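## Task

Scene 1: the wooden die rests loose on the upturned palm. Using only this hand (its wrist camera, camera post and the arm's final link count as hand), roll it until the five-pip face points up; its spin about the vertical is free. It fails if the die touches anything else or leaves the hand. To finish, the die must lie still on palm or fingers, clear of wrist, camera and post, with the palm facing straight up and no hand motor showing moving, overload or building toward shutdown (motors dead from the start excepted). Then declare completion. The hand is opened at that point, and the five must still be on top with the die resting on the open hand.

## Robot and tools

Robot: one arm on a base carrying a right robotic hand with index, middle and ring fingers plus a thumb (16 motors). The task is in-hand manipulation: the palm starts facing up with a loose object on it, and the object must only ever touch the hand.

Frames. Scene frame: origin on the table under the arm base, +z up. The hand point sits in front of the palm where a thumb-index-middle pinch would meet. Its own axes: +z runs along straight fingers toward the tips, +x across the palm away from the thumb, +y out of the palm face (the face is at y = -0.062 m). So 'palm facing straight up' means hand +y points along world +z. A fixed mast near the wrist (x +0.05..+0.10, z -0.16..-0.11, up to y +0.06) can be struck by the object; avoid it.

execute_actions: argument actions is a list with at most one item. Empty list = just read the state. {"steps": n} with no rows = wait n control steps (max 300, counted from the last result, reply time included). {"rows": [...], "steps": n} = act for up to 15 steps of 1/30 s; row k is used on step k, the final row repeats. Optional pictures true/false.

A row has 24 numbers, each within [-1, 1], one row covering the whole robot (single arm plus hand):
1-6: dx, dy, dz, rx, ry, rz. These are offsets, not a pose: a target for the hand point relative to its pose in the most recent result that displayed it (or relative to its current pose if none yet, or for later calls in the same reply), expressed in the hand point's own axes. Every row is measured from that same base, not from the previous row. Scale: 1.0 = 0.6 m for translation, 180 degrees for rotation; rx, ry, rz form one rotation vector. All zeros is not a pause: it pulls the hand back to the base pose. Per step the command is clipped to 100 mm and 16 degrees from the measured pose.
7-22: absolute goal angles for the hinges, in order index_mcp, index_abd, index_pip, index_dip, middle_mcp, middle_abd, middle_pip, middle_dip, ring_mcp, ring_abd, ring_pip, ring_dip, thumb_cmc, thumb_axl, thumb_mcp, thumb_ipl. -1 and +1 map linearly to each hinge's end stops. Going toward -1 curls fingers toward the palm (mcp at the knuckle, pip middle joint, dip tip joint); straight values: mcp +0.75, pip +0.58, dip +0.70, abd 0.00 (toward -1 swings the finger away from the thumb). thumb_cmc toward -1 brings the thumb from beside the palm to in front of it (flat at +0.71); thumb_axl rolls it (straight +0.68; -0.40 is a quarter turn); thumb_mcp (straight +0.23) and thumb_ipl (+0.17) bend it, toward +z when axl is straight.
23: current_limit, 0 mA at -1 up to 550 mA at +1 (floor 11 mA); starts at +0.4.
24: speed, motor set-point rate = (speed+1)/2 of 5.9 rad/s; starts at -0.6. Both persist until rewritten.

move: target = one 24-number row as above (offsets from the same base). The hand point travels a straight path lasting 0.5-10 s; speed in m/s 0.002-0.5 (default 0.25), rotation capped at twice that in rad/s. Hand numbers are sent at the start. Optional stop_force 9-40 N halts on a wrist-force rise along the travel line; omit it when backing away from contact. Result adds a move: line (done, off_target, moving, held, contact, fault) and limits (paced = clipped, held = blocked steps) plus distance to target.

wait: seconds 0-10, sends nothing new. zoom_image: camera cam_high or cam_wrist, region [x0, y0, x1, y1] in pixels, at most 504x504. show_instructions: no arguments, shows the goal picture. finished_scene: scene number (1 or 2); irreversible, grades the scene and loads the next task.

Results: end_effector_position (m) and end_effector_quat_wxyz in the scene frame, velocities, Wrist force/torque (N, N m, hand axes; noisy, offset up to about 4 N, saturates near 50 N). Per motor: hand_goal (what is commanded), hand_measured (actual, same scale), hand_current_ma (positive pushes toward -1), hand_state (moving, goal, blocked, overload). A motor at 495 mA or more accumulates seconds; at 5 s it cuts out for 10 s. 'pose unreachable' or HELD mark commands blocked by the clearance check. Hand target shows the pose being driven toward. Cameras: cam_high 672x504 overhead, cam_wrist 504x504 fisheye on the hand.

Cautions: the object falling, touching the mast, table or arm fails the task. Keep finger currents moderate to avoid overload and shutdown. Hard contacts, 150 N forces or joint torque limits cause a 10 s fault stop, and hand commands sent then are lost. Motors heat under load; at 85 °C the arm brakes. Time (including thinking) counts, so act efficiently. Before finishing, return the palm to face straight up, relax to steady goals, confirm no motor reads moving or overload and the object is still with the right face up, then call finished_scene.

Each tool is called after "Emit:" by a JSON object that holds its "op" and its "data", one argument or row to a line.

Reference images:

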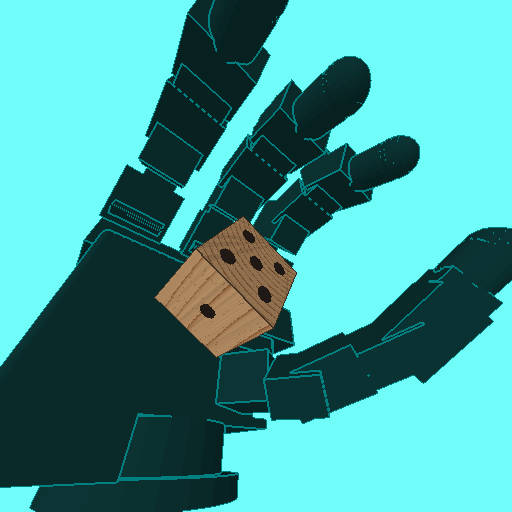

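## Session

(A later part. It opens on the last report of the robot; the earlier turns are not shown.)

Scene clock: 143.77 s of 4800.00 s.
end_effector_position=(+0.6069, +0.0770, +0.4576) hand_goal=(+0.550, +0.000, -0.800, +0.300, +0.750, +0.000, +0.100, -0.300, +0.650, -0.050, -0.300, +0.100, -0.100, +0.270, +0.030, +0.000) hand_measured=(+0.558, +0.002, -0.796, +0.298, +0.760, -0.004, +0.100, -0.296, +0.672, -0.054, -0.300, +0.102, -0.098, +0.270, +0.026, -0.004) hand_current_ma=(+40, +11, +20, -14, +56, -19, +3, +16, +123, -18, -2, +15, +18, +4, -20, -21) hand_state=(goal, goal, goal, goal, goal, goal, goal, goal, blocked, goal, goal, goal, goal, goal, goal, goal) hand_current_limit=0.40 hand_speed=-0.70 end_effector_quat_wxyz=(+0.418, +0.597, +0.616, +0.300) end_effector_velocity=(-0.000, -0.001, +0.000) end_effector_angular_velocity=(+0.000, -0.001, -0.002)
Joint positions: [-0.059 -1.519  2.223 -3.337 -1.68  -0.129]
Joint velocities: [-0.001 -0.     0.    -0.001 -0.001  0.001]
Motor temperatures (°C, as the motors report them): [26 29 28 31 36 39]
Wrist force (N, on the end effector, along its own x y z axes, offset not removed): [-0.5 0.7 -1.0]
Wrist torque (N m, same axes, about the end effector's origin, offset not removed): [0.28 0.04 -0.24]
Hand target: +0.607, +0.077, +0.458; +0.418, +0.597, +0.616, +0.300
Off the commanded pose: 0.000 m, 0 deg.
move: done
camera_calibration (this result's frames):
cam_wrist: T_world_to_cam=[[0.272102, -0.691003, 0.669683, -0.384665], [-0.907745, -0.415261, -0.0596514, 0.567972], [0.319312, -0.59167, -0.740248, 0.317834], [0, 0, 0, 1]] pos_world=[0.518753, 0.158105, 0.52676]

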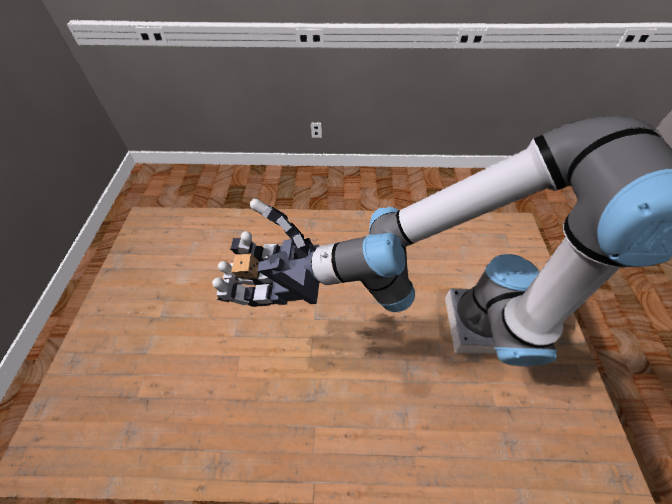

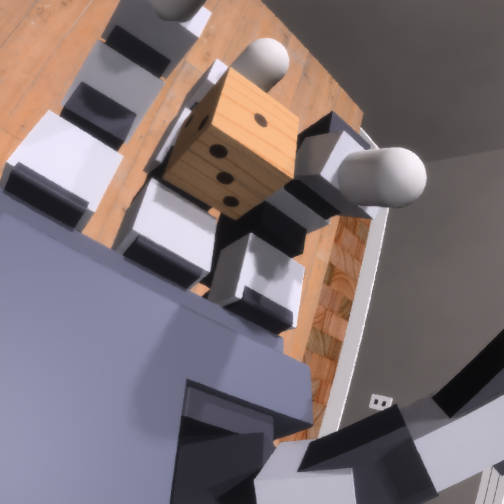

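Emit:
{"op": "move", "data": {
  "target": [0,0,0,0,0,0,0.5,-0.8,-0.8,0.3,0.8,0.05,0.1,-0.3,0.82,0,0.1,-0.3,-0.1,0.27,0.03,0,0.4,-0.75]
}}

Scene clock: 147.97 s of 4800.00 s.
end_effector_position=(+0.6069, +0.0770, +0.4576) hand_goal=(+0.500, -0.800, -0.800, +0.300, +0.800, +0.050, +0.100, -0.300, +0.820, +0.000, +0.100, -0.300, -0.100, +0.270, +0.030, +0.000) hand_measured=(+0.520, -0.796, -0.796, +0.298, +0.810, +0.046, +0.100, -0.296, +0.828, -0.004, +0.100, -0.298, -0.098, +0.270, +0.026, -0.004) hand_current_ma=(+107, +16, +18, -14, +54, -21, +4, +16, +39, -22, +0, +16, +18, +4, -20, -21) hand_state=(goal, goal, goal, goal, goal, goal, goal, goal, goal, goal, goal, goal, goal, goal, goal, goal) hand_current_limit=0.40 hand_speed=-0.75 end_effector_quat_wxyz=(+0.418, +0.597, +0.616, +0.300) end_effector_velocity=(+0.000, -0.000, -0.000) end_effector_angular_velocity=(+0.000, +0.000, -0.001)
Joint positions: [-0.059 -1.519  2.223 -3.337 -1.68  -0.129]
Joint velocities: [ 0.     0.    -0.     0.001 -0.     0.001]
Motor temperatures (°C, as the motors report them): [26 29 28 31 36 39]
Wrist force (N, on the end effector, along its own x y z axes, offset not removed): [-3.5 0.7 -2.6]
Wrist torque (N m, same axes, about the end effector's origin, offset not removed): [0.32 0.27 -0.37]
Hand target: +0.607, +0.077, +0.458; +0.418, +0.597, +0.616, +0.300
Off the commanded pose: 0.000 m, 0 deg.
move: done
camera_calibration (this result's frames):
cam_wrist: T_world_to_cam=[[0.272039, -0.691009, 0.669703, -0.384657], [-0.907767, -0.415208, -0.0596744, 0.56798], [0.319302, -0.5917, -0.740228, 0.317843], [0, 0, 0, 1]] pos_world=[0.518748, 0.158096, 0.526776]

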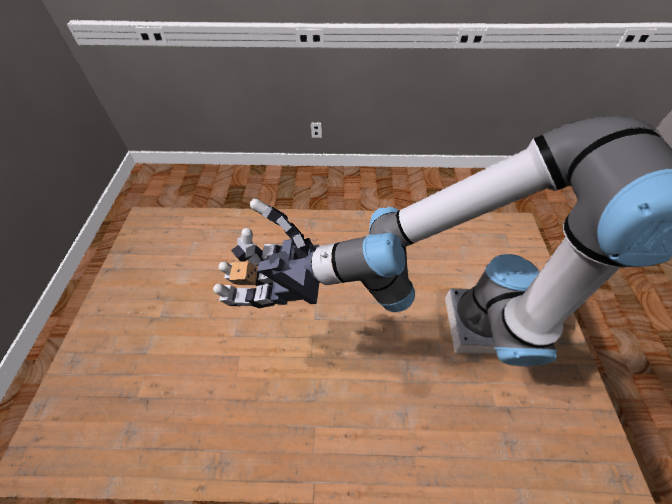

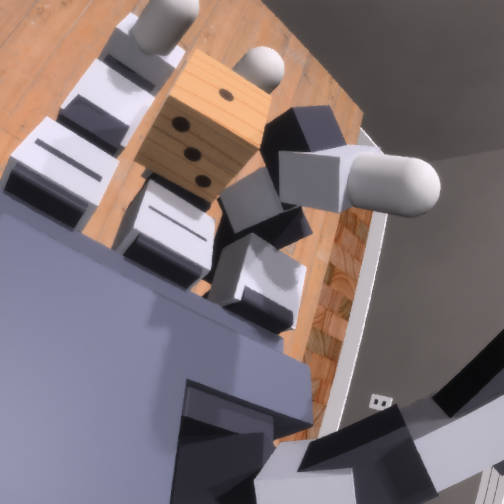

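Slide middle toward thumb and ring beneath, index holding.

Emit:
{"op": "move", "data": {
  "target": [0,0,0,0,0,0,0.5,-0.8,-0.8,0.3,0.8,0.35,0.1,-0.3,0.84,0.35,0.1,-0.3,-0.1,0.27,0.03,0,0.4,-0.75]
}}

Emit:
{"op": "move", "data": {
  "target": [0,0,0,0,0,0.04,0.4,0.5,-0.8,0.3,0.8,0.3,0.1,-0.3,0.84,0.3,0.1,-0.3,-0.1,0.27,0.03,0,0.4,-0.6],
  "speed": 0.1
}}

Scene clock: 154.13 s of 4800.00 s.
end_effector_position=(+0.6069, +0.0770, +0.4576) hand_goal=(+0.500, -0.800, -0.800, +0.300, +0.800, +0.350, +0.100, -0.300, +0.840, +0.350, +0.100, -0.300, -0.100, +0.270, +0.030, +0.000) hand_measured=(+0.518, -0.804, -0.798, +0.298, +0.810, +0.310, +0.102, -0.296, +0.848, +0.338, +0.100, -0.298, -0.098, +0.270, +0.026, -0.004) hand_current_ma=(+95, -22, +14, -14, +56, -176, +10, +16, +42, -50, +2, +16, +18, +4, -20, -21) hand_state=(goal, goal, goal, goal, goal, blocked, goal, goal, goal, goal, goal, goal, goal, goal, goal, goal) hand_current_limit=0.40 hand_speed=-0.75 end_effector_quat_wxyz=(+0.418, +0.597, +0.616, +0.300) end_effector_velocity=(+0.000, +0.000, +0.001) end_effector_angular_velocity=(-0.000, -0.001, +0.001)
Joint positions: [-0.059 -1.519  2.223 -3.337 -1.68  -0.129]
Joint velocities: [ 0.     0.    -0.001 -0.001  0.    -0.   ]
Motor temperatures (°C, as the motors report them): [26 29 28 31 36 39]
Wrist force (N, on the end effector, along its own x y z axes, offset not removed): [1.1 0.1 -0.3]
Wrist torque (N m, same axes, about the end effector's origin, offset not removed): [0.21 -0.24 -0.18]
Hand target: +0.607, +0.077, +0.458; +0.418, +0.597, +0.616, +0.300
Off the commanded pose: 0.000 m, 0 deg.
move: done
camera_calibration (this result's frames):
cam_wrist: T_world_to_cam=[[0.272099, -0.691004, 0.669683, -0.384665], [-0.907744, -0.415261, -0.0596547, 0.567974], [0.319315, -0.591669, -0.740247, 0.317834], [0, 0, 0, 1]] pos_world=[0.518754, 0.158105, 0.526762]

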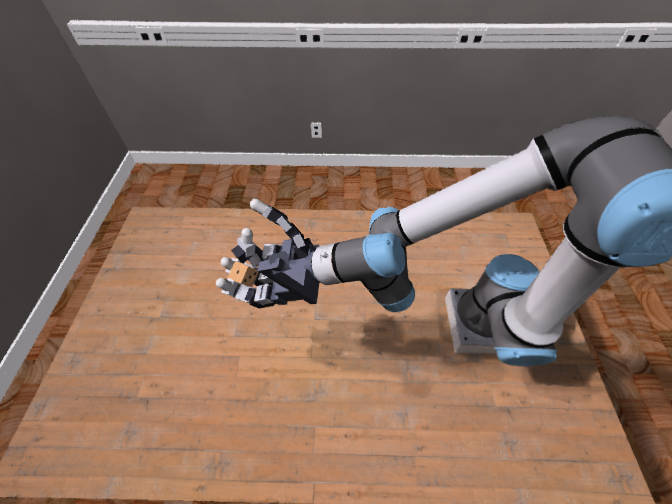

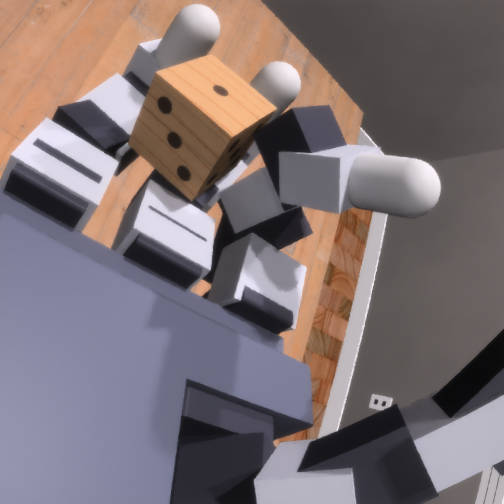

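Scene clock: 155.57 s of 4800.00 s.
end_effector_position=(+0.6069, +0.0770, +0.4576) hand_goal=(+0.400, +0.500, -0.800, +0.300, +0.800, +0.300, +0.100, -0.300, +0.840, +0.300, +0.100, -0.300, -0.100, +0.270, +0.030, +0.000) hand_measured=(+0.420, +0.496, -0.798, +0.298, +0.810, +0.294, +0.102, -0.296, +0.848, +0.302, +0.100, -0.298, -0.098, +0.270, +0.026, -0.004) hand_current_ma=(+108, -15, +13, -14, +55, -23, +10, +16, +43, +5, +2, +16, +18, +4, -20, -21) hand_state=(goal, goal, goal, goal, goal, goal, goal, goal, goal, goal, goal, goal, goal, goal, goal, goal) hand_current_limit=0.40 hand_speed=-0.60 end_effector_quat_wxyz=(+0.398, +0.634, +0.577, +0.325) end_effector_velocity=(+0.000, +0.000, +0.001) end_effector_angular_velocity=(-0.001, -0.001, +0.001)
Joint positions: [-0.03  -1.509  2.207 -3.33  -1.705  0.011]
Joint velocities: [ 0.001 -0.    -0.001 -0.001 -0.    -0.001]
Motor temperatures (°C, as the motors report them): [26 29 28 31 36 39]
Wrist force (N, on the end effector, along its own x y z axes, offset not removed): [0.0 1.3 -2.3]
Wrist torque (N m, same axes, about the end effector's origin, offset not removed): [0.44 -0.03 -0.19]
Hand target: +0.607, +0.077, +0.458; +0.398, +0.634, +0.577, +0.325
Off the commanded pose: 0.000 m, 0 deg.
move: done
camera_calibration (this result's frames):
cam_wrist: T_world_to_cam=[[0.218341, -0.774835, 0.59326, -0.310618], [-0.929054, -0.351084, -0.116611, 0.602025], [0.298639, -0.52571, -0.79652, 0.351048], [0, 0, 0, 1]] pos_world=[0.522298, 0.155233, 0.534097]

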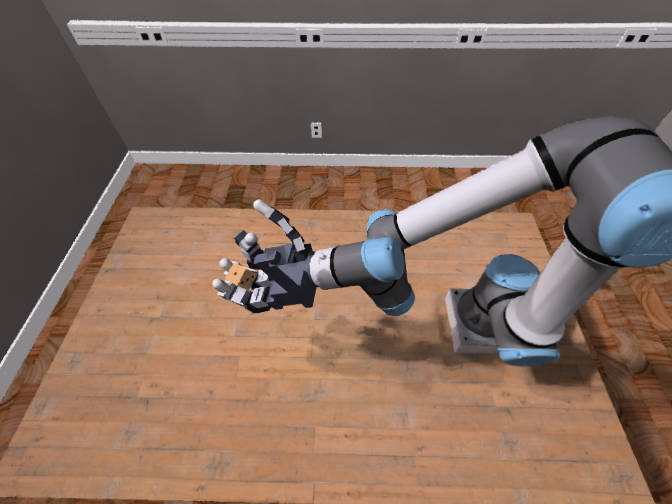

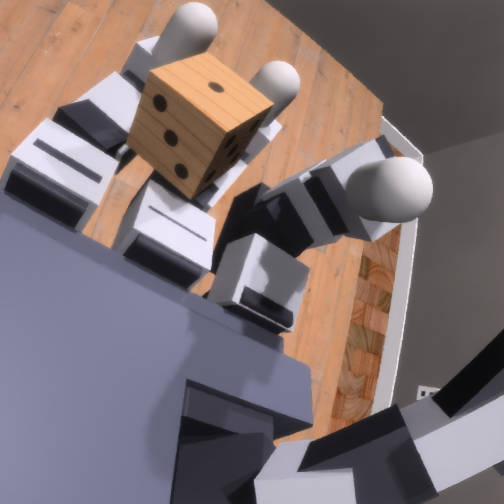

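Yawing the useful way. Curl middle.

Emit:
{"op": "move", "data": {
  "target": [0,0,0,0,0,0.02,0.4,0.5,-0.8,0.3,0.8,0.3,-0.5,0.2,0.84,0.15,0.1,-0.3,-0.1,0.27,0.03,0,0.4,-0.75],
  "speed": 0.1
}}

Scene clock: 159.37 s of 4800.00 s.
end_effector_position=(+0.6069, +0.0770, +0.4576) hand_goal=(+0.400, +0.500, -0.800, +0.300, +0.800, +0.300, -0.500, +0.200, +0.840, +0.150, +0.100, -0.300, -0.100, +0.270, +0.030, +0.000) hand_measured=(+0.420, +0.498, -0.798, +0.298, +0.810, +0.296, -0.492, +0.198, +0.850, +0.152, +0.102, -0.298, -0.098, +0.270, +0.026, -0.004) hand_current_ma=(+108, -15, +13, -14, +55, -15, +38, -13, +56, +9, +7, +16, +18, +4, -20, -21) hand_state=(goal, goal, goal, goal, goal, goal, goal, goal, goal, goal, goal, goal, goal, goal, goal, goal) hand_current_limit=0.40 hand_speed=-0.75 end_effector_quat_wxyz=(+0.388, +0.652, +0.557, +0.338) end_effector_velocity=(-0.000, +0.001, +0.000) end_effector_angular_velocity=(-0.001, -0.000, +0.001)
Joint positions: [-0.016 -1.504  2.197 -3.325 -1.717  0.08 ]
Joint velocities: [ 0.001  0.    -0.    -0.    -0.    -0.001]
Motor temperatures (°C, as the motors report them): [26 29 28 31 36 39]
Wrist force (N, on the end effector, along its own x y z axes, offset not removed): [0.3 -0.5 -0.7]
Wrist torque (N m, same axes, about the end effector's origin, offset not removed): [0.17 -0.18 -0.07]
Hand target: +0.607, +0.077, +0.458; +0.388, +0.652, +0.557, +0.338
Off the commanded pose: 0.000 m, 0 deg.
move: done
camera_calibration (this result's frames):
cam_wrist: T_world_to_cam=[[0.190171, -0.812255, 0.551432, -0.271501], [-0.937896, -0.316311, -0.142474, 0.616546], [0.290149, -0.490091, -0.821963, 0.365099], [0, 0, 0, 1]] pos_world=[0.523954, 0.153424, 0.537655]

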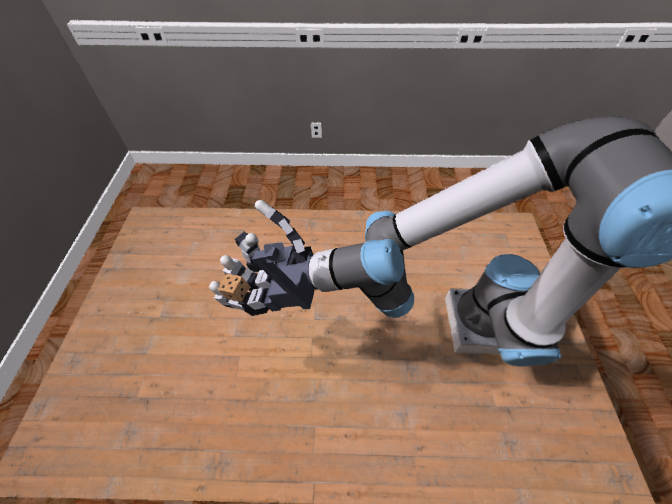

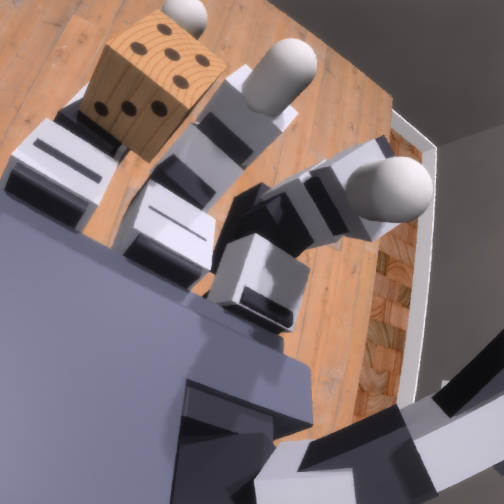

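Emit:
{"op": "move", "data": {
  "target": [0,0,0,-0.156,0,0,0.6,0.2,0.3,0.5,0.82,0,0.5,0.4,0.75,0,0.5,0.2,-0.1,0.27,0.03,0,0.4,-0.88],
  "speed": 0.1
}}

Emit:
{"op": "zoom_image", "data": {
  "camera": "cam_high",
  "region": [170, 210, 320, 335]
}}

Scene clock: 166.93 s of 4800.00 s.
end_effector_position=(+0.6072, +0.0770, +0.4578) hand_goal=(+0.600, +0.200, +0.300, +0.500, +0.820, +0.000, +0.500, +0.400, +0.750, +0.000, +0.500, +0.200, -0.100, +0.270, +0.030, +0.000) hand_measured=(+0.610, +0.202, +0.300, +0.498, +0.830, +0.004, +0.500, +0.398, +0.780, +0.004, +0.502, +0.198, -0.098, +0.270, +0.028, -0.004) hand_current_ma=(+50, +14, +1, -12, +51, +15, +3, -11, +164, +14, +7, -11, +18, +4, -17, -21) hand_state=(goal, goal, goal, goal, goal, goal, goal, goal, blocked, goal, goal, goal, goal, goal, goal, goal) hand_current_limit=0.40 hand_speed=-0.88 end_effector_quat_wxyz=(+0.534, +0.539, +0.459, +0.463) end_effector_velocity=(-0.000, +0.000, -0.000) end_effector_angular_velocity=(-0.001, +0.001, +0.001)
Joint positions: [-0.021 -1.11   2.149 -4.166 -1.731  0.001]
Joint velocities: [ 0.001  0.     0.     0.    -0.    -0.001]
Motor temperatures (°C, as the motors report them): [26 29 28 31 36 39]
Wrist force (N, on the end effector, along its own x y z axes, offset not removed): [-2.5 2.2 -2.3]
Wrist torque (N m, same axes, about the end effector's origin, offset not removed): [0.49 0.38 -0.27]
Hand target: +0.607, +0.077, +0.458; +0.534, +0.539, +0.459, +0.463
Off the commanded pose: 0.000 m, 0 deg.
move: done
camera_calibration (this result's frames):
cam_wrist: T_world_to_cam=[[-0.105354, -0.767715, 0.632072, -0.132571], [-0.770388, -0.338905, -0.540042, 0.698837], [0.628811, -0.543836, -0.555733, 0.0418362], [0, 0, 0, 1]] pos_world=[0.498102, 0.157815, 0.484446]

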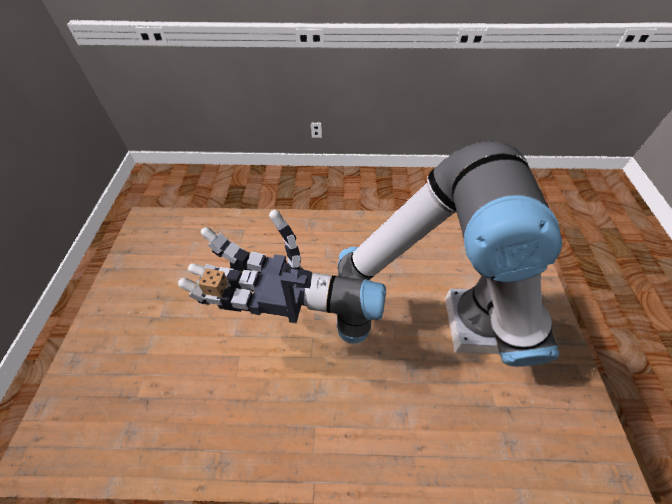

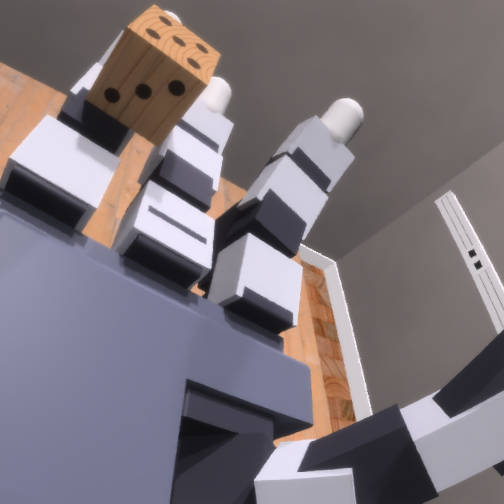

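Region (170, 210, 320, 335) of cam_high's 672x504 image, scaled by 3.360, with more detail than that image has.

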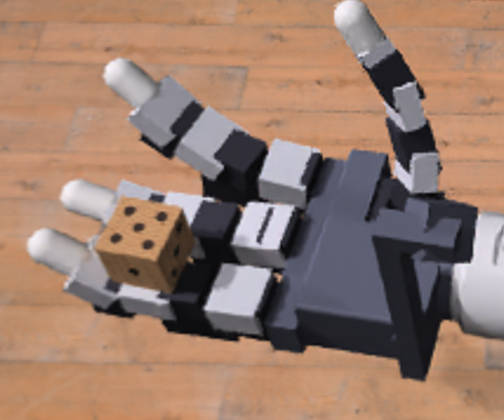

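Emit:
{"op": "move", "data": {
  "target": [0,0,0,0,0,0,0.7,0,0.5,0.6,0.9,-0.25,0.55,0.6,0.75,-0.1,0.55,0.5,-0.1,0.27,0.03,0,0.4,-0.88]
}}

Emit:
{"op": "move", "data": {
  "target": [0,0,0,0,0,0,0.7,0,0.5,0.6,0.75,-0.15,0.55,0.6,0.75,-0.1,0.55,0.6,-0.1,0.27,0.03,0,0.4,-0.88]
}}

Emit:
{"op": "zoom_image", "data": {
  "camera": "cam_high",
  "region": [170, 210, 320, 335]
}}

Scene clock: 174.13 s of 4800.00 s.
end_effector_position=(+0.6072, +0.0770, +0.4578) hand_goal=(+0.700, +0.000, +0.500, +0.600, +0.900, -0.250, +0.550, +0.600, +0.750, -0.100, +0.550, +0.500, -0.100, +0.270, +0.030, +0.000) hand_measured=(+0.710, +0.002, +0.500, +0.598, +0.908, -0.246, +0.550, +0.598, +0.780, -0.096, +0.552, +0.498, -0.098, +0.270, +0.028, -0.004) hand_current_ma=(+52, +14, +3, -11, +49, +18, +3, -11, +164, +16, +6, -11, +18, +4, -17, -21) hand_state=(goal, goal, goal, goal, goal, goal, goal, goal, blocked, goal, goal, goal, goal, goal, goal, goal) hand_current_limit=0.40 hand_speed=-0.88 end_effector_quat_wxyz=(+0.534, +0.539, +0.459, +0.463) end_effector_velocity=(+0.000, -0.000, +0.000) end_effector_angular_velocity=(+0.001, -0.000, -0.000)
Joint positions: [-0.021 -1.11   2.149 -4.166 -1.731  0.001]
Joint velocities: [-0.    -0.    -0.     0.     0.     0.001]
Motor temperatures (°C, as the motors report them): [26 29 28 31 36 39]
Wrist force (N, on the end effector, along its own x y z axes, offset not removed): [-0.9 1.7 -2.2]
Wrist torque (N m, same axes, about the end effector's origin, offset not removed): [0.46 0.08 -0.34]
Hand target: +0.607, +0.077, +0.458; +0.534, +0.539, +0.459, +0.463
Off the commanded pose: 0.000 m, 0 deg.
move: done
camera_calibration (this result's frames):
cam_wrist: T_world_to_cam=[[-0.105354, -0.767715, 0.632072, -0.132571], [-0.770388, -0.338905, -0.540043, 0.698837], [0.628811, -0.543836, -0.555733, 0.0418361], [0, 0, 0, 1]] pos_world=[0.498102, 0.157815, 0.484446]

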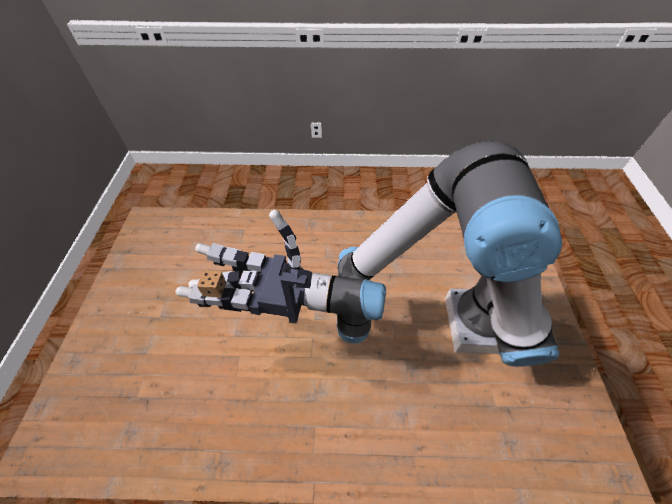

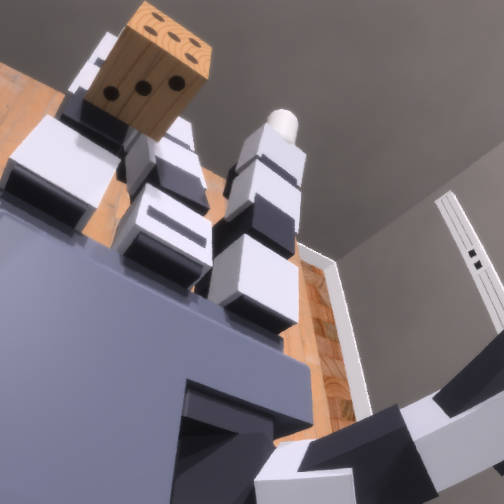

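Scene clock: 174.90 s of 4800.00 s.
end_effector_position=(+0.6072, +0.0770, +0.4578) hand_goal=(+0.700, +0.000, +0.500, +0.600, +0.750, -0.150, +0.550, +0.600, +0.750, -0.100, +0.550, +0.600, -0.100, +0.270, +0.030, +0.000) hand_measured=(+0.710, +0.002, +0.500, +0.598, +0.778, -0.154, +0.552, +0.598, +0.780, -0.096, +0.552, +0.598, -0.098, +0.270, +0.028, -0.004) hand_current_ma=(+52, +14, +3, -11, +161, -14, +6, -11, +164, +16, +6, -11, +18, +4, -17, -21) hand_state=(goal, goal, goal, goal, blocked, goal, goal, goal, blocked, goal, goal, goal, goal, goal, goal, goal) hand_current_limit=0.40 hand_speed=-0.88 end_effector_quat_wxyz=(+0.534, +0.539, +0.459, +0.463) end_effector_velocity=(+0.000, -0.000, -0.000) end_effector_angular_velocity=(-0.000, +0.001, -0.001)
Joint positions: [-0.021 -1.11   2.149 -4.166 -1.731  0.001]
Joint velocities: [-0.    -0.    -0.     0.001 -0.    -0.   ]
Motor temperatures (°C, as the motors report them): [26 29 28 31 36 39]
Wrist force (N, on the end effector, along its own x y z axes, offset not removed): [-1.4 1.6 -3.4]
Wrist torque (N m, same axes, about the end effector's origin, offset not removed): [0.75 0.09 -0.21]
Hand target: +0.607, +0.077, +0.458; +0.534, +0.539, +0.459, +0.463
Off the commanded pose: 0.000 m, 0 deg.
move: done
camera_calibration (this result's frames):
cam_wrist: T_world_to_cam=[[-0.105354, -0.767715, 0.632072, -0.132571], [-0.770388, -0.338905, -0.540042, 0.698837], [0.628811, -0.543836, -0.555733, 0.0418363], [0, 0, 0, 1]] pos_world=[0.498102, 0.157815, 0.484446]

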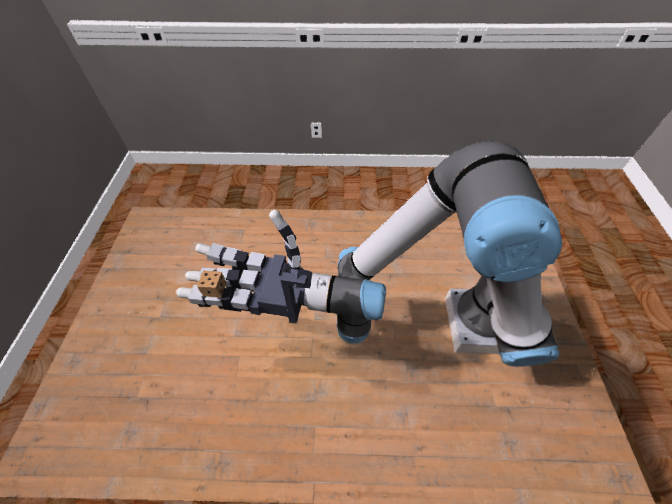

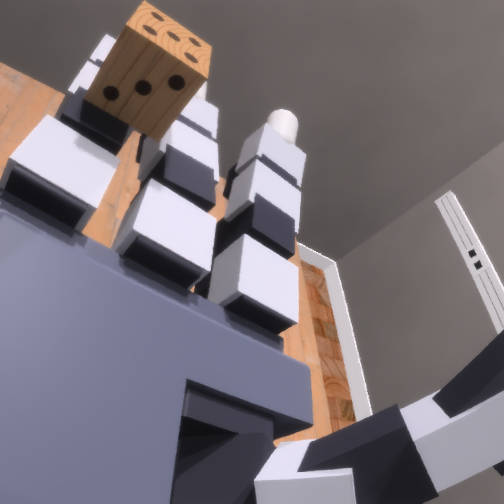

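Region (170, 210, 320, 335) of cam_high's 672x504 image, scaled by 3.360, with more detail than that image has.

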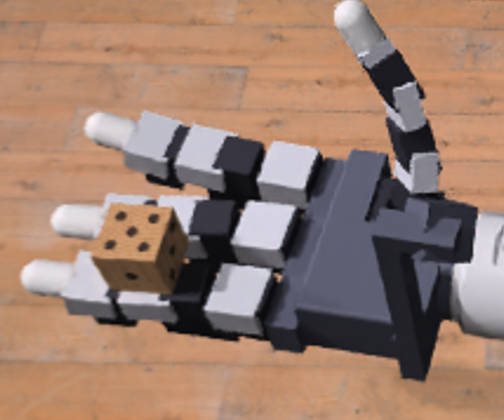

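Emit:
{"op": "move", "data": {
  "target": [0,0,0,0,0,0,0.42,0,0.58,0.6,0.42,-0.1,0.58,0.6,0.42,-0.05,0.58,0.6,-0.1,0.27,0.03,0,0.4,-0.9]
}}

Scene clock: 180.13 s of 4800.00 s.
end_effector_position=(+0.6072, +0.0770, +0.4578) hand_goal=(+0.420, +0.000, +0.580, +0.600, +0.420, -0.100, +0.580, +0.600, +0.420, -0.050, +0.580, +0.600, -0.100, +0.270, +0.030, +0.000) hand_measured=(+0.446, +0.002, +0.580, +0.598, +0.448, -0.104, +0.580, +0.598, +0.450, -0.054, +0.580, +0.598, -0.098, +0.270, +0.028, -0.004) hand_current_ma=(+141, +14, +3, -11, +148, -17, +5, -11, +160, -15, +3, -11, +18, +4, -17, -21) hand_state=(blocked, goal, goal, goal, moving, goal, goal, goal, blocked, goal, goal, goal, goal, goal, goal, goal) hand_current_limit=0.40 hand_speed=-0.90 end_effector_quat_wxyz=(+0.534, +0.539, +0.459, +0.463) end_effector_velocity=(+0.000, -0.000, -0.000) end_effector_angular_velocity=(-0.001, +0.002, -0.001)
Joint positions: [-0.021 -1.11   2.149 -4.166 -1.731  0.001]
Joint velocities: [-0.001  0.     0.001  0.001  0.    -0.001]
Motor temperatures (°C, as the motors report them): [26 29 28 31 36 39]
Wrist force (N, on the end effector, along its own x y z axes, offset not removed): [0.5 -0.4 -2.6]
Wrist torque (N m, same axes, about the end effector's origin, offset not removed): [0.28 -0.03 -0.18]
Hand target: +0.607, +0.077, +0.458; +0.534, +0.539, +0.459, +0.463
Off the commanded pose: 0.000 m, 0 deg.
move: done
camera_calibration (this result's frames):
cam_wrist: T_world_to_cam=[[-0.105354, -0.767715, 0.632072, -0.132571], [-0.770388, -0.338905, -0.540042, 0.698837], [0.62881, -0.543836, -0.555733, 0.0418363], [0, 0, 0, 1]] pos_world=[0.498102, 0.157815, 0.484446]

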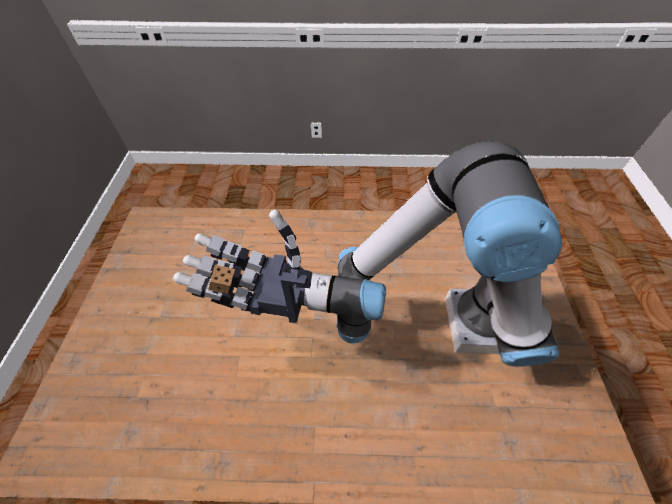

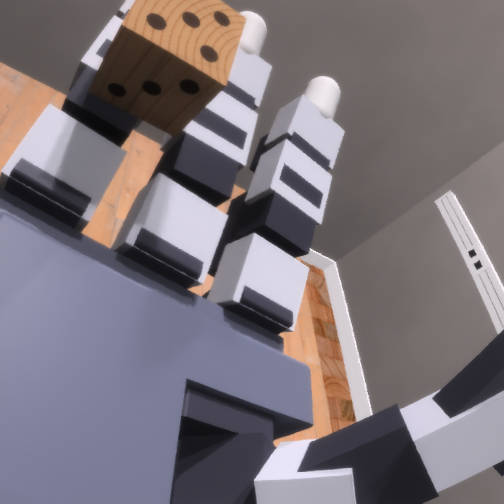

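It will catch on the step; flatten again.

Emit:
{"op": "move", "data": {
  "target": [0,0,0,0,0,0,0.74,0,0.58,0.65,0.74,-0.05,0.58,0.65,0.74,0,0.58,0.65,-0.1,0.27,0.03,0,0.4,-0.85]
}}

Scene clock: 183.70 s of 4800.00 s.
end_effector_position=(+0.6072, +0.0770, +0.4578) hand_goal=(+0.740, +0.000, +0.580, +0.650, +0.740, -0.050, +0.580, +0.650, +0.740, +0.000, +0.580, +0.650, -0.100, +0.270, +0.030, +0.000) hand_measured=(+0.750, +0.002, +0.580, +0.648, +0.750, -0.054, +0.580, +0.648, +0.750, -0.004, +0.580, +0.648, -0.098, +0.270, +0.028, -0.004) hand_current_ma=(+52, +14, +3, -11, +52, -15, +5, -11, +53, -15, +3, -11, +18, +4, -16, -21) hand_state=(goal, goal, goal, goal, goal, goal, goal, goal, goal, goal, goal, goal, goal, goal, goal, goal) hand_current_limit=0.40 hand_speed=-0.85 end_effector_quat_wxyz=(+0.534, +0.539, +0.459, +0.463) end_effector_velocity=(-0.000, +0.000, -0.000) end_effector_angular_velocity=(+0.001, +0.000, +0.000)
Joint positions: [-0.021 -1.11   2.149 -4.166 -1.731  0.001]
Joint velocities: [ 0.     0.     0.     0.    -0.     0.001]
Motor temperatures (°C, as the motors report them): [26 29 28 31 36 39]
Wrist force (N, on the end effector, along its own x y z axes, offset not removed): [-0.4 -0.1 -3.2]
Wrist torque (N m, same axes, about the end effector's origin, offset not removed): [0.31 0.16 -0.16]
Hand target: +0.607, +0.077, +0.458; +0.534, +0.539, +0.459, +0.463
Off the commanded pose: 0.000 m, 0 deg.
move: done
camera_calibration (this result's frames):
cam_wrist: T_world_to_cam=[[-0.105354, -0.767715, 0.632072, -0.132571], [-0.770388, -0.338905, -0.540042, 0.698837], [0.62881, -0.543836, -0.555733, 0.0418363], [0, 0, 0, 1]] pos_world=[0.498102, 0.157815, 0.484446]

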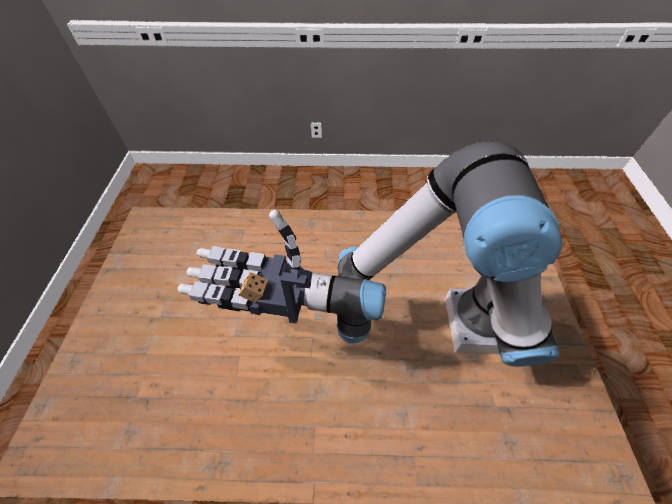

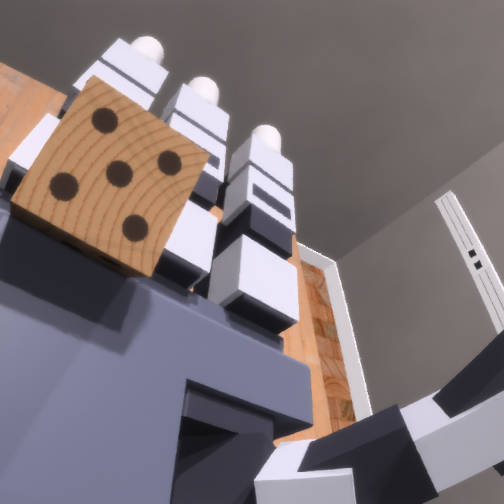

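Emit:
{"op": "move", "data": {
  "target": [0,0,0,0.07,0,0,0.74,0,0.3,0,0.85,-0.05,0.3,0,0.85,0,0.3,0,-0.1,0.27,0.03,0,0.4,-0.8],
  "speed": 0.08
}}

Emit:
{"op": "move", "data": {
  "target": [0,0,0,-0.07,0,0,0.74,0,0.55,0.6,0.74,-0.05,0.55,0.6,0.74,0,0.55,0.6,-0.1,0.27,0.03,0,0.4,-0.9],
  "speed": 0.08
}}

Scene clock: 189.63 s of 4800.00 s.
end_effector_position=(+0.6070, +0.0770, +0.4576) hand_goal=(+0.740, +0.000, +0.300, +0.000, +0.850, -0.050, +0.300, +0.000, +0.850, +0.000, +0.300, +0.000, -0.100, +0.270, +0.030, +0.000) hand_measured=(+0.750, +0.002, +0.308, +0.004, +0.860, -0.054, +0.308, +0.004, +0.860, -0.004, +0.308, +0.004, -0.098, +0.270, +0.028, -0.004) hand_current_ma=(+53, +14, +45, +18, +50, -15, +46, +18, +51, -15, +46, +19, +18, +4, -16, -21) hand_state=(goal, goal, goal, goal, goal, goal, goal, goal, goal, goal, goal, goal, goal, goal, goal, goal) hand_current_limit=0.40 hand_speed=-0.80 end_effector_quat_wxyz=(+0.472, +0.594, +0.507, +0.410) end_effector_velocity=(+0.000, -0.001, +0.000) end_effector_angular_velocity=(+0.004, +0.010, -0.001)
Joint positions: [-0.016 -1.294  2.211 -3.823 -1.733  0.038]
Joint velocities: [-0.001 -0.009  0.     0.019  0.     0.004]
Motor temperatures (°C, as the motors report them): [26 29 28 31 36 39]
Wrist force (N, on the end effector, along its own x y z axes, offset not removed): [0.9 0.6 -0.8]
Wrist torque (N m, same axes, about the end effector's origin, offset not removed): [0.11 -0.16 -0.10]
Hand target: +0.607, +0.077, +0.458; +0.472, +0.594, +0.507, +0.410
Off the commanded pose: 0.000 m, 0 deg.
move: done
camera_calibration (this result's frames):
cam_wrist: T_world_to_cam=[[0.0313287, -0.788451, 0.614299, -0.205759], [-0.869053, -0.325081, -0.37292, 0.681021], [0.493726, -0.522175, -0.69539, 0.1861], [0, 0, 0, 1]] pos_world=[0.506407, 0.156333, 0.509776]

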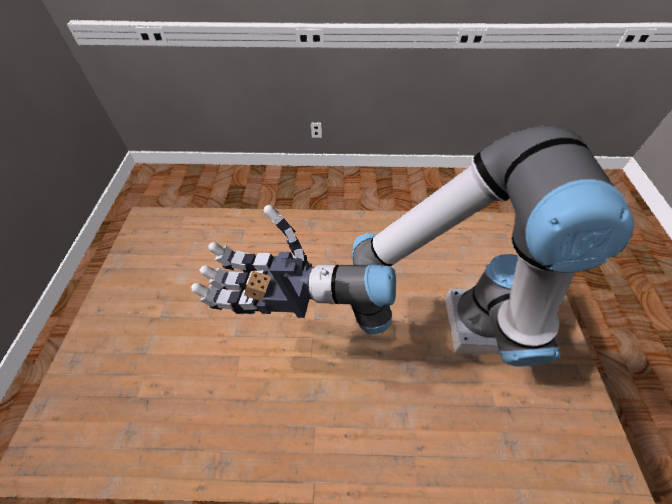

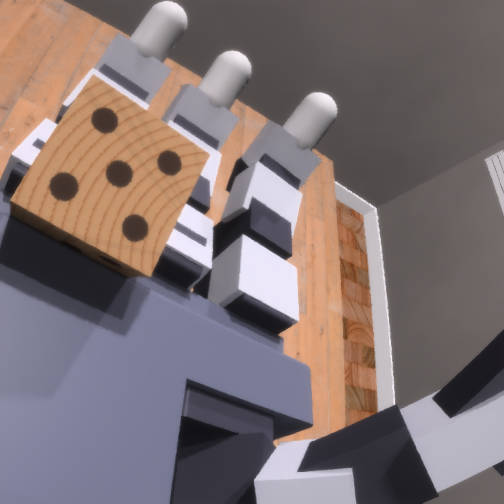

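Scene clock: 192.33 s of 4800.00 s.
end_effector_position=(+0.6071, +0.0770, +0.4577) hand_goal=(+0.740, +0.000, +0.550, +0.600, +0.740, -0.050, +0.550, +0.600, +0.740, +0.000, +0.550, +0.600, -0.100, +0.270, +0.030, +0.000) hand_measured=(+0.750, +0.002, +0.550, +0.598, +0.766, -0.054, +0.550, +0.598, +0.766, -0.004, +0.550, +0.598, -0.098, +0.270, +0.028, -0.004) hand_current_ma=(+53, +14, +3, -11, +141, -14, +3, -11, +144, -15, +3, -11, +18, +4, -16, -21) hand_state=(goal, goal, goal, goal, blocked, goal, goal, goal, blocked, goal, goal, goal, goal, goal, goal, goal) hand_current_limit=0.40 hand_speed=-0.90 end_effector_quat_wxyz=(+0.534, +0.538, +0.459, +0.463) end_effector_velocity=(-0.000, -0.001, -0.000) end_effector_angular_velocity=(+0.000, +0.001, -0.001)
Joint positions: [-0.021 -1.109  2.148 -4.167 -1.731  0.001]
Joint velocities: [-0.001 -0.     0.001  0.    -0.     0.   ]
Motor temperatures (°C, as the motors report them): [26 29 28 31 36 39]
Wrist force (N, on the end effector, along its own x y z axes, offset not removed): [-3.0 -0.5 -2.2]
Wrist torque (N m, same axes, about the end effector's origin, offset not removed): [0.27 0.37 -0.35]
Hand target: +0.607, +0.077, +0.458; +0.534, +0.538, +0.459, +0.463
Off the commanded pose: 0.000 m, 0 deg.
move: done
camera_calibration (this result's frames):
cam_wrist: T_world_to_cam=[[-0.105981, -0.767608, 0.632097, -0.132211], [-0.769882, -0.33897, -0.540723, 0.698826], [0.629325, -0.543946, -0.555043, 0.0412224], [0, 0, 0, 1]] pos_world=[0.498059, 0.157817, 0.484322]

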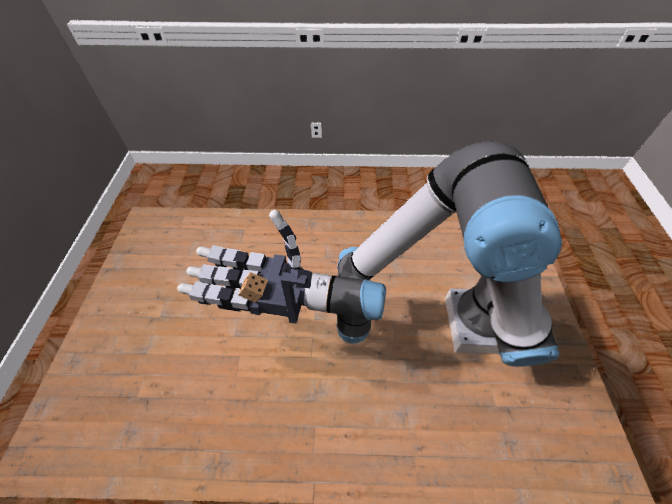

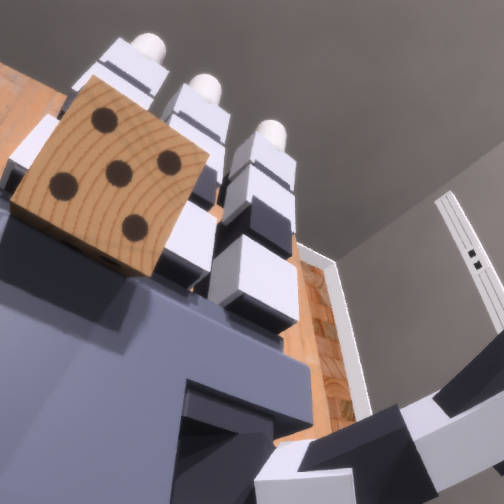

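Emit:
{"op": "move", "data": {
  "target": [0,0,0,0.14,0,0,0.7,0,0.1,-0.3,0.7,0,0.1,-0.3,0.7,0,0.1,-0.3,-0.1,0.27,0.03,0,0.4,-0.7],
  "speed": 0.08
}}

Scene clock: 198.20 s of 4800.00 s.
end_effector_position=(+0.6069, +0.0770, +0.4576) hand_goal=(+0.700, +0.000, +0.100, -0.300, +0.700, +0.000, +0.100, -0.300, +0.700, +0.000, +0.100, -0.300, -0.100, +0.270, +0.030, +0.000) hand_measured=(+0.724, +0.002, +0.108, -0.298, +0.724, -0.004, +0.108, -0.298, +0.724, -0.004, +0.108, -0.298, -0.098, +0.270, +0.028, -0.004) hand_current_ma=(+129, +14, +40, +14, +131, -15, +40, +14, +133, -15, +40, +14, +18, +4, -16, -21) hand_state=(blocked, goal, goal, goal, blocked, goal, goal, goal, blocked, goal, goal, goal, goal, goal, goal, goal) hand_current_limit=0.40 hand_speed=-0.70 end_effector_quat_wxyz=(+0.404, +0.642, +0.548, +0.352) end_effector_velocity=(+0.000, +0.000, +0.000) end_effector_angular_velocity=(+0.004, +0.010, -0.001)
Joint positions: [-0.015 -1.468  2.208 -3.424 -1.721  0.073]
Joint velocities: [ 0.    -0.008 -0.003  0.022  0.001  0.004]
Motor temperatures (°C, as the motors report them): [26 29 28 31 36 39]
Wrist force (N, on the end effector, along its own x y z axes, offset not removed): [-1.2 1.6 -0.3]
Wrist torque (N m, same axes, about the end effector's origin, offset not removed): [0.35 0.05 -0.19]
Hand target: +0.607, +0.077, +0.458; +0.404, +0.642, +0.548, +0.352
Off the commanded pose: 0.000 m, 0 deg.
move: done
camera_calibration (this result's frames):
cam_wrist: T_world_to_cam=[[0.161045, -0.807878, 0.56692, -0.261196], [-0.929449, -0.317344, -0.188196, 0.632419], [0.331948, -0.496614, -0.801988, 0.331137], [0, 0, 0, 1]] pos_world=[0.519945, 0.154128, 0.532664]

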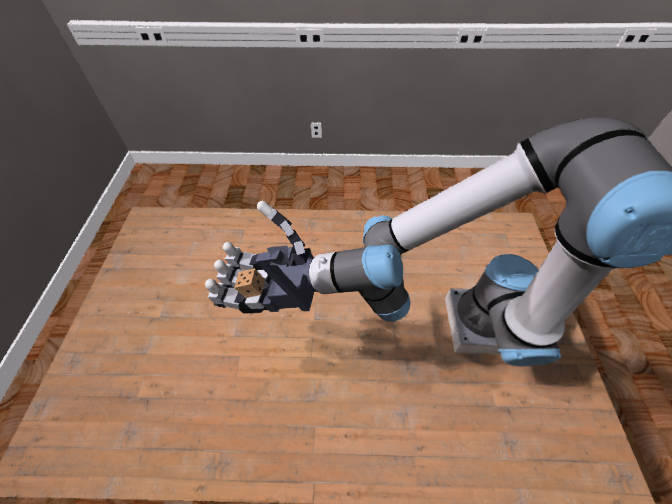

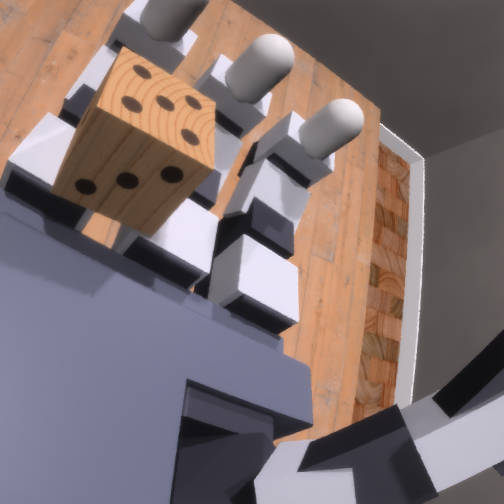

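Emit:
{"op": "move", "data": {
  "target": [0,0,0,-0.141,0,0,0.74,0,0.55,0.6,0.74,0,0.55,0.6,0.74,0,0.55,0.6,-0.1,0.27,0.03,0,0.4,-0.9],
  "speed": 0.1
}}

Scene clock: 205.13 s of 4800.00 s.
end_effector_position=(+0.6071, +0.0770, +0.4577) hand_goal=(+0.740, +0.000, +0.550, +0.600, +0.740, +0.000, +0.550, +0.600, +0.740, +0.000, +0.550, +0.600, -0.100, +0.270, +0.030, +0.000) hand_measured=(+0.750, +0.002, +0.550, +0.598, +0.750, -0.004, +0.550, +0.598, +0.750, -0.004, +0.550, +0.598, -0.098, +0.270, +0.028, -0.004) hand_current_ma=(+52, +14, +3, -11, +54, -15, +3, -11, +53, -15, +3, -11, +18, +4, -16, -21) hand_state=(goal, goal, goal, goal, goal, goal, goal, goal, goal, goal, goal, goal, goal, goal, goal, goal) hand_current_limit=0.40 hand_speed=-0.90 end_effector_quat_wxyz=(+0.535, +0.537, +0.458, +0.464) end_effector_velocity=(-0.000, +0.001, +0.000) end_effector_angular_velocity=(+0.001, -0.001, +0.002)
Joint positions: [-0.021 -1.105  2.147 -4.173 -1.731  0.   ]
Joint velocities: [ 0.002  0.    -0.    -0.001  0.     0.001]
Motor temperatures (°C, as the motors report them): [26 29 28 31 36 39]
Wrist force (N, on the end effector, along its own x y z axes, offset not removed): [-1.8 -0.6 -2.1]
Wrist torque (N m, same axes, about the end effector's origin, offset not removed): [0.17 0.18 -0.30]
Hand target: +0.607, +0.077, +0.458; +0.535, +0.537, +0.458, +0.464
Off the commanded pose: 0.000 m, 0 deg.
move: done
camera_calibration (this result's frames):
cam_wrist: T_world_to_cam=[[-0.108511, -0.767214, 0.632146, -0.130678], [-0.767627, -0.339382, -0.543662, 0.698835], [0.631644, -0.544246, -0.552108, 0.0385497], [0, 0, 0, 1]] pos_world=[0.497916, 0.157894, 0.483821]

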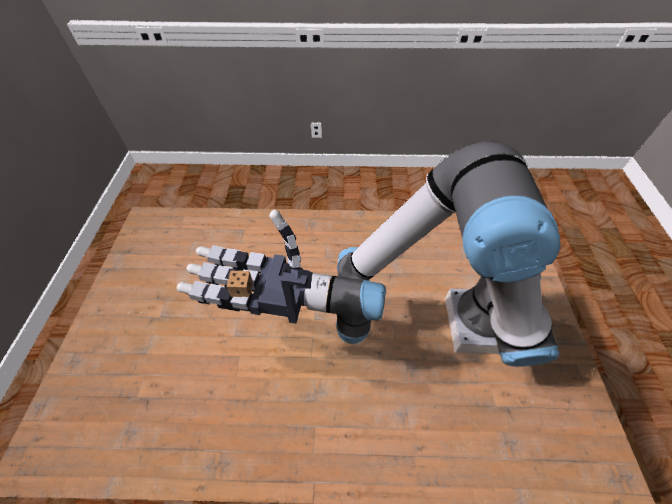

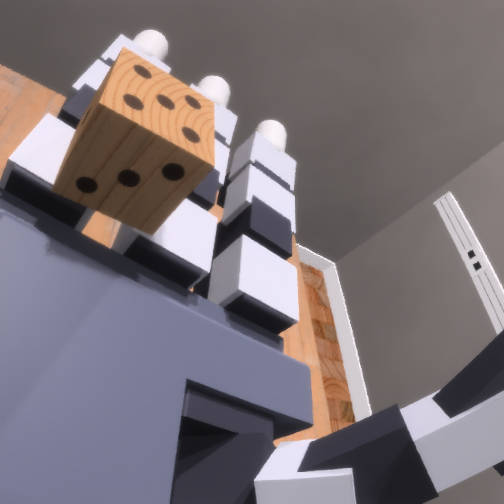

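Emit:
{"op": "finished_scene", "data": {
  "scene": 1
}}

The scene is finished: the task was done.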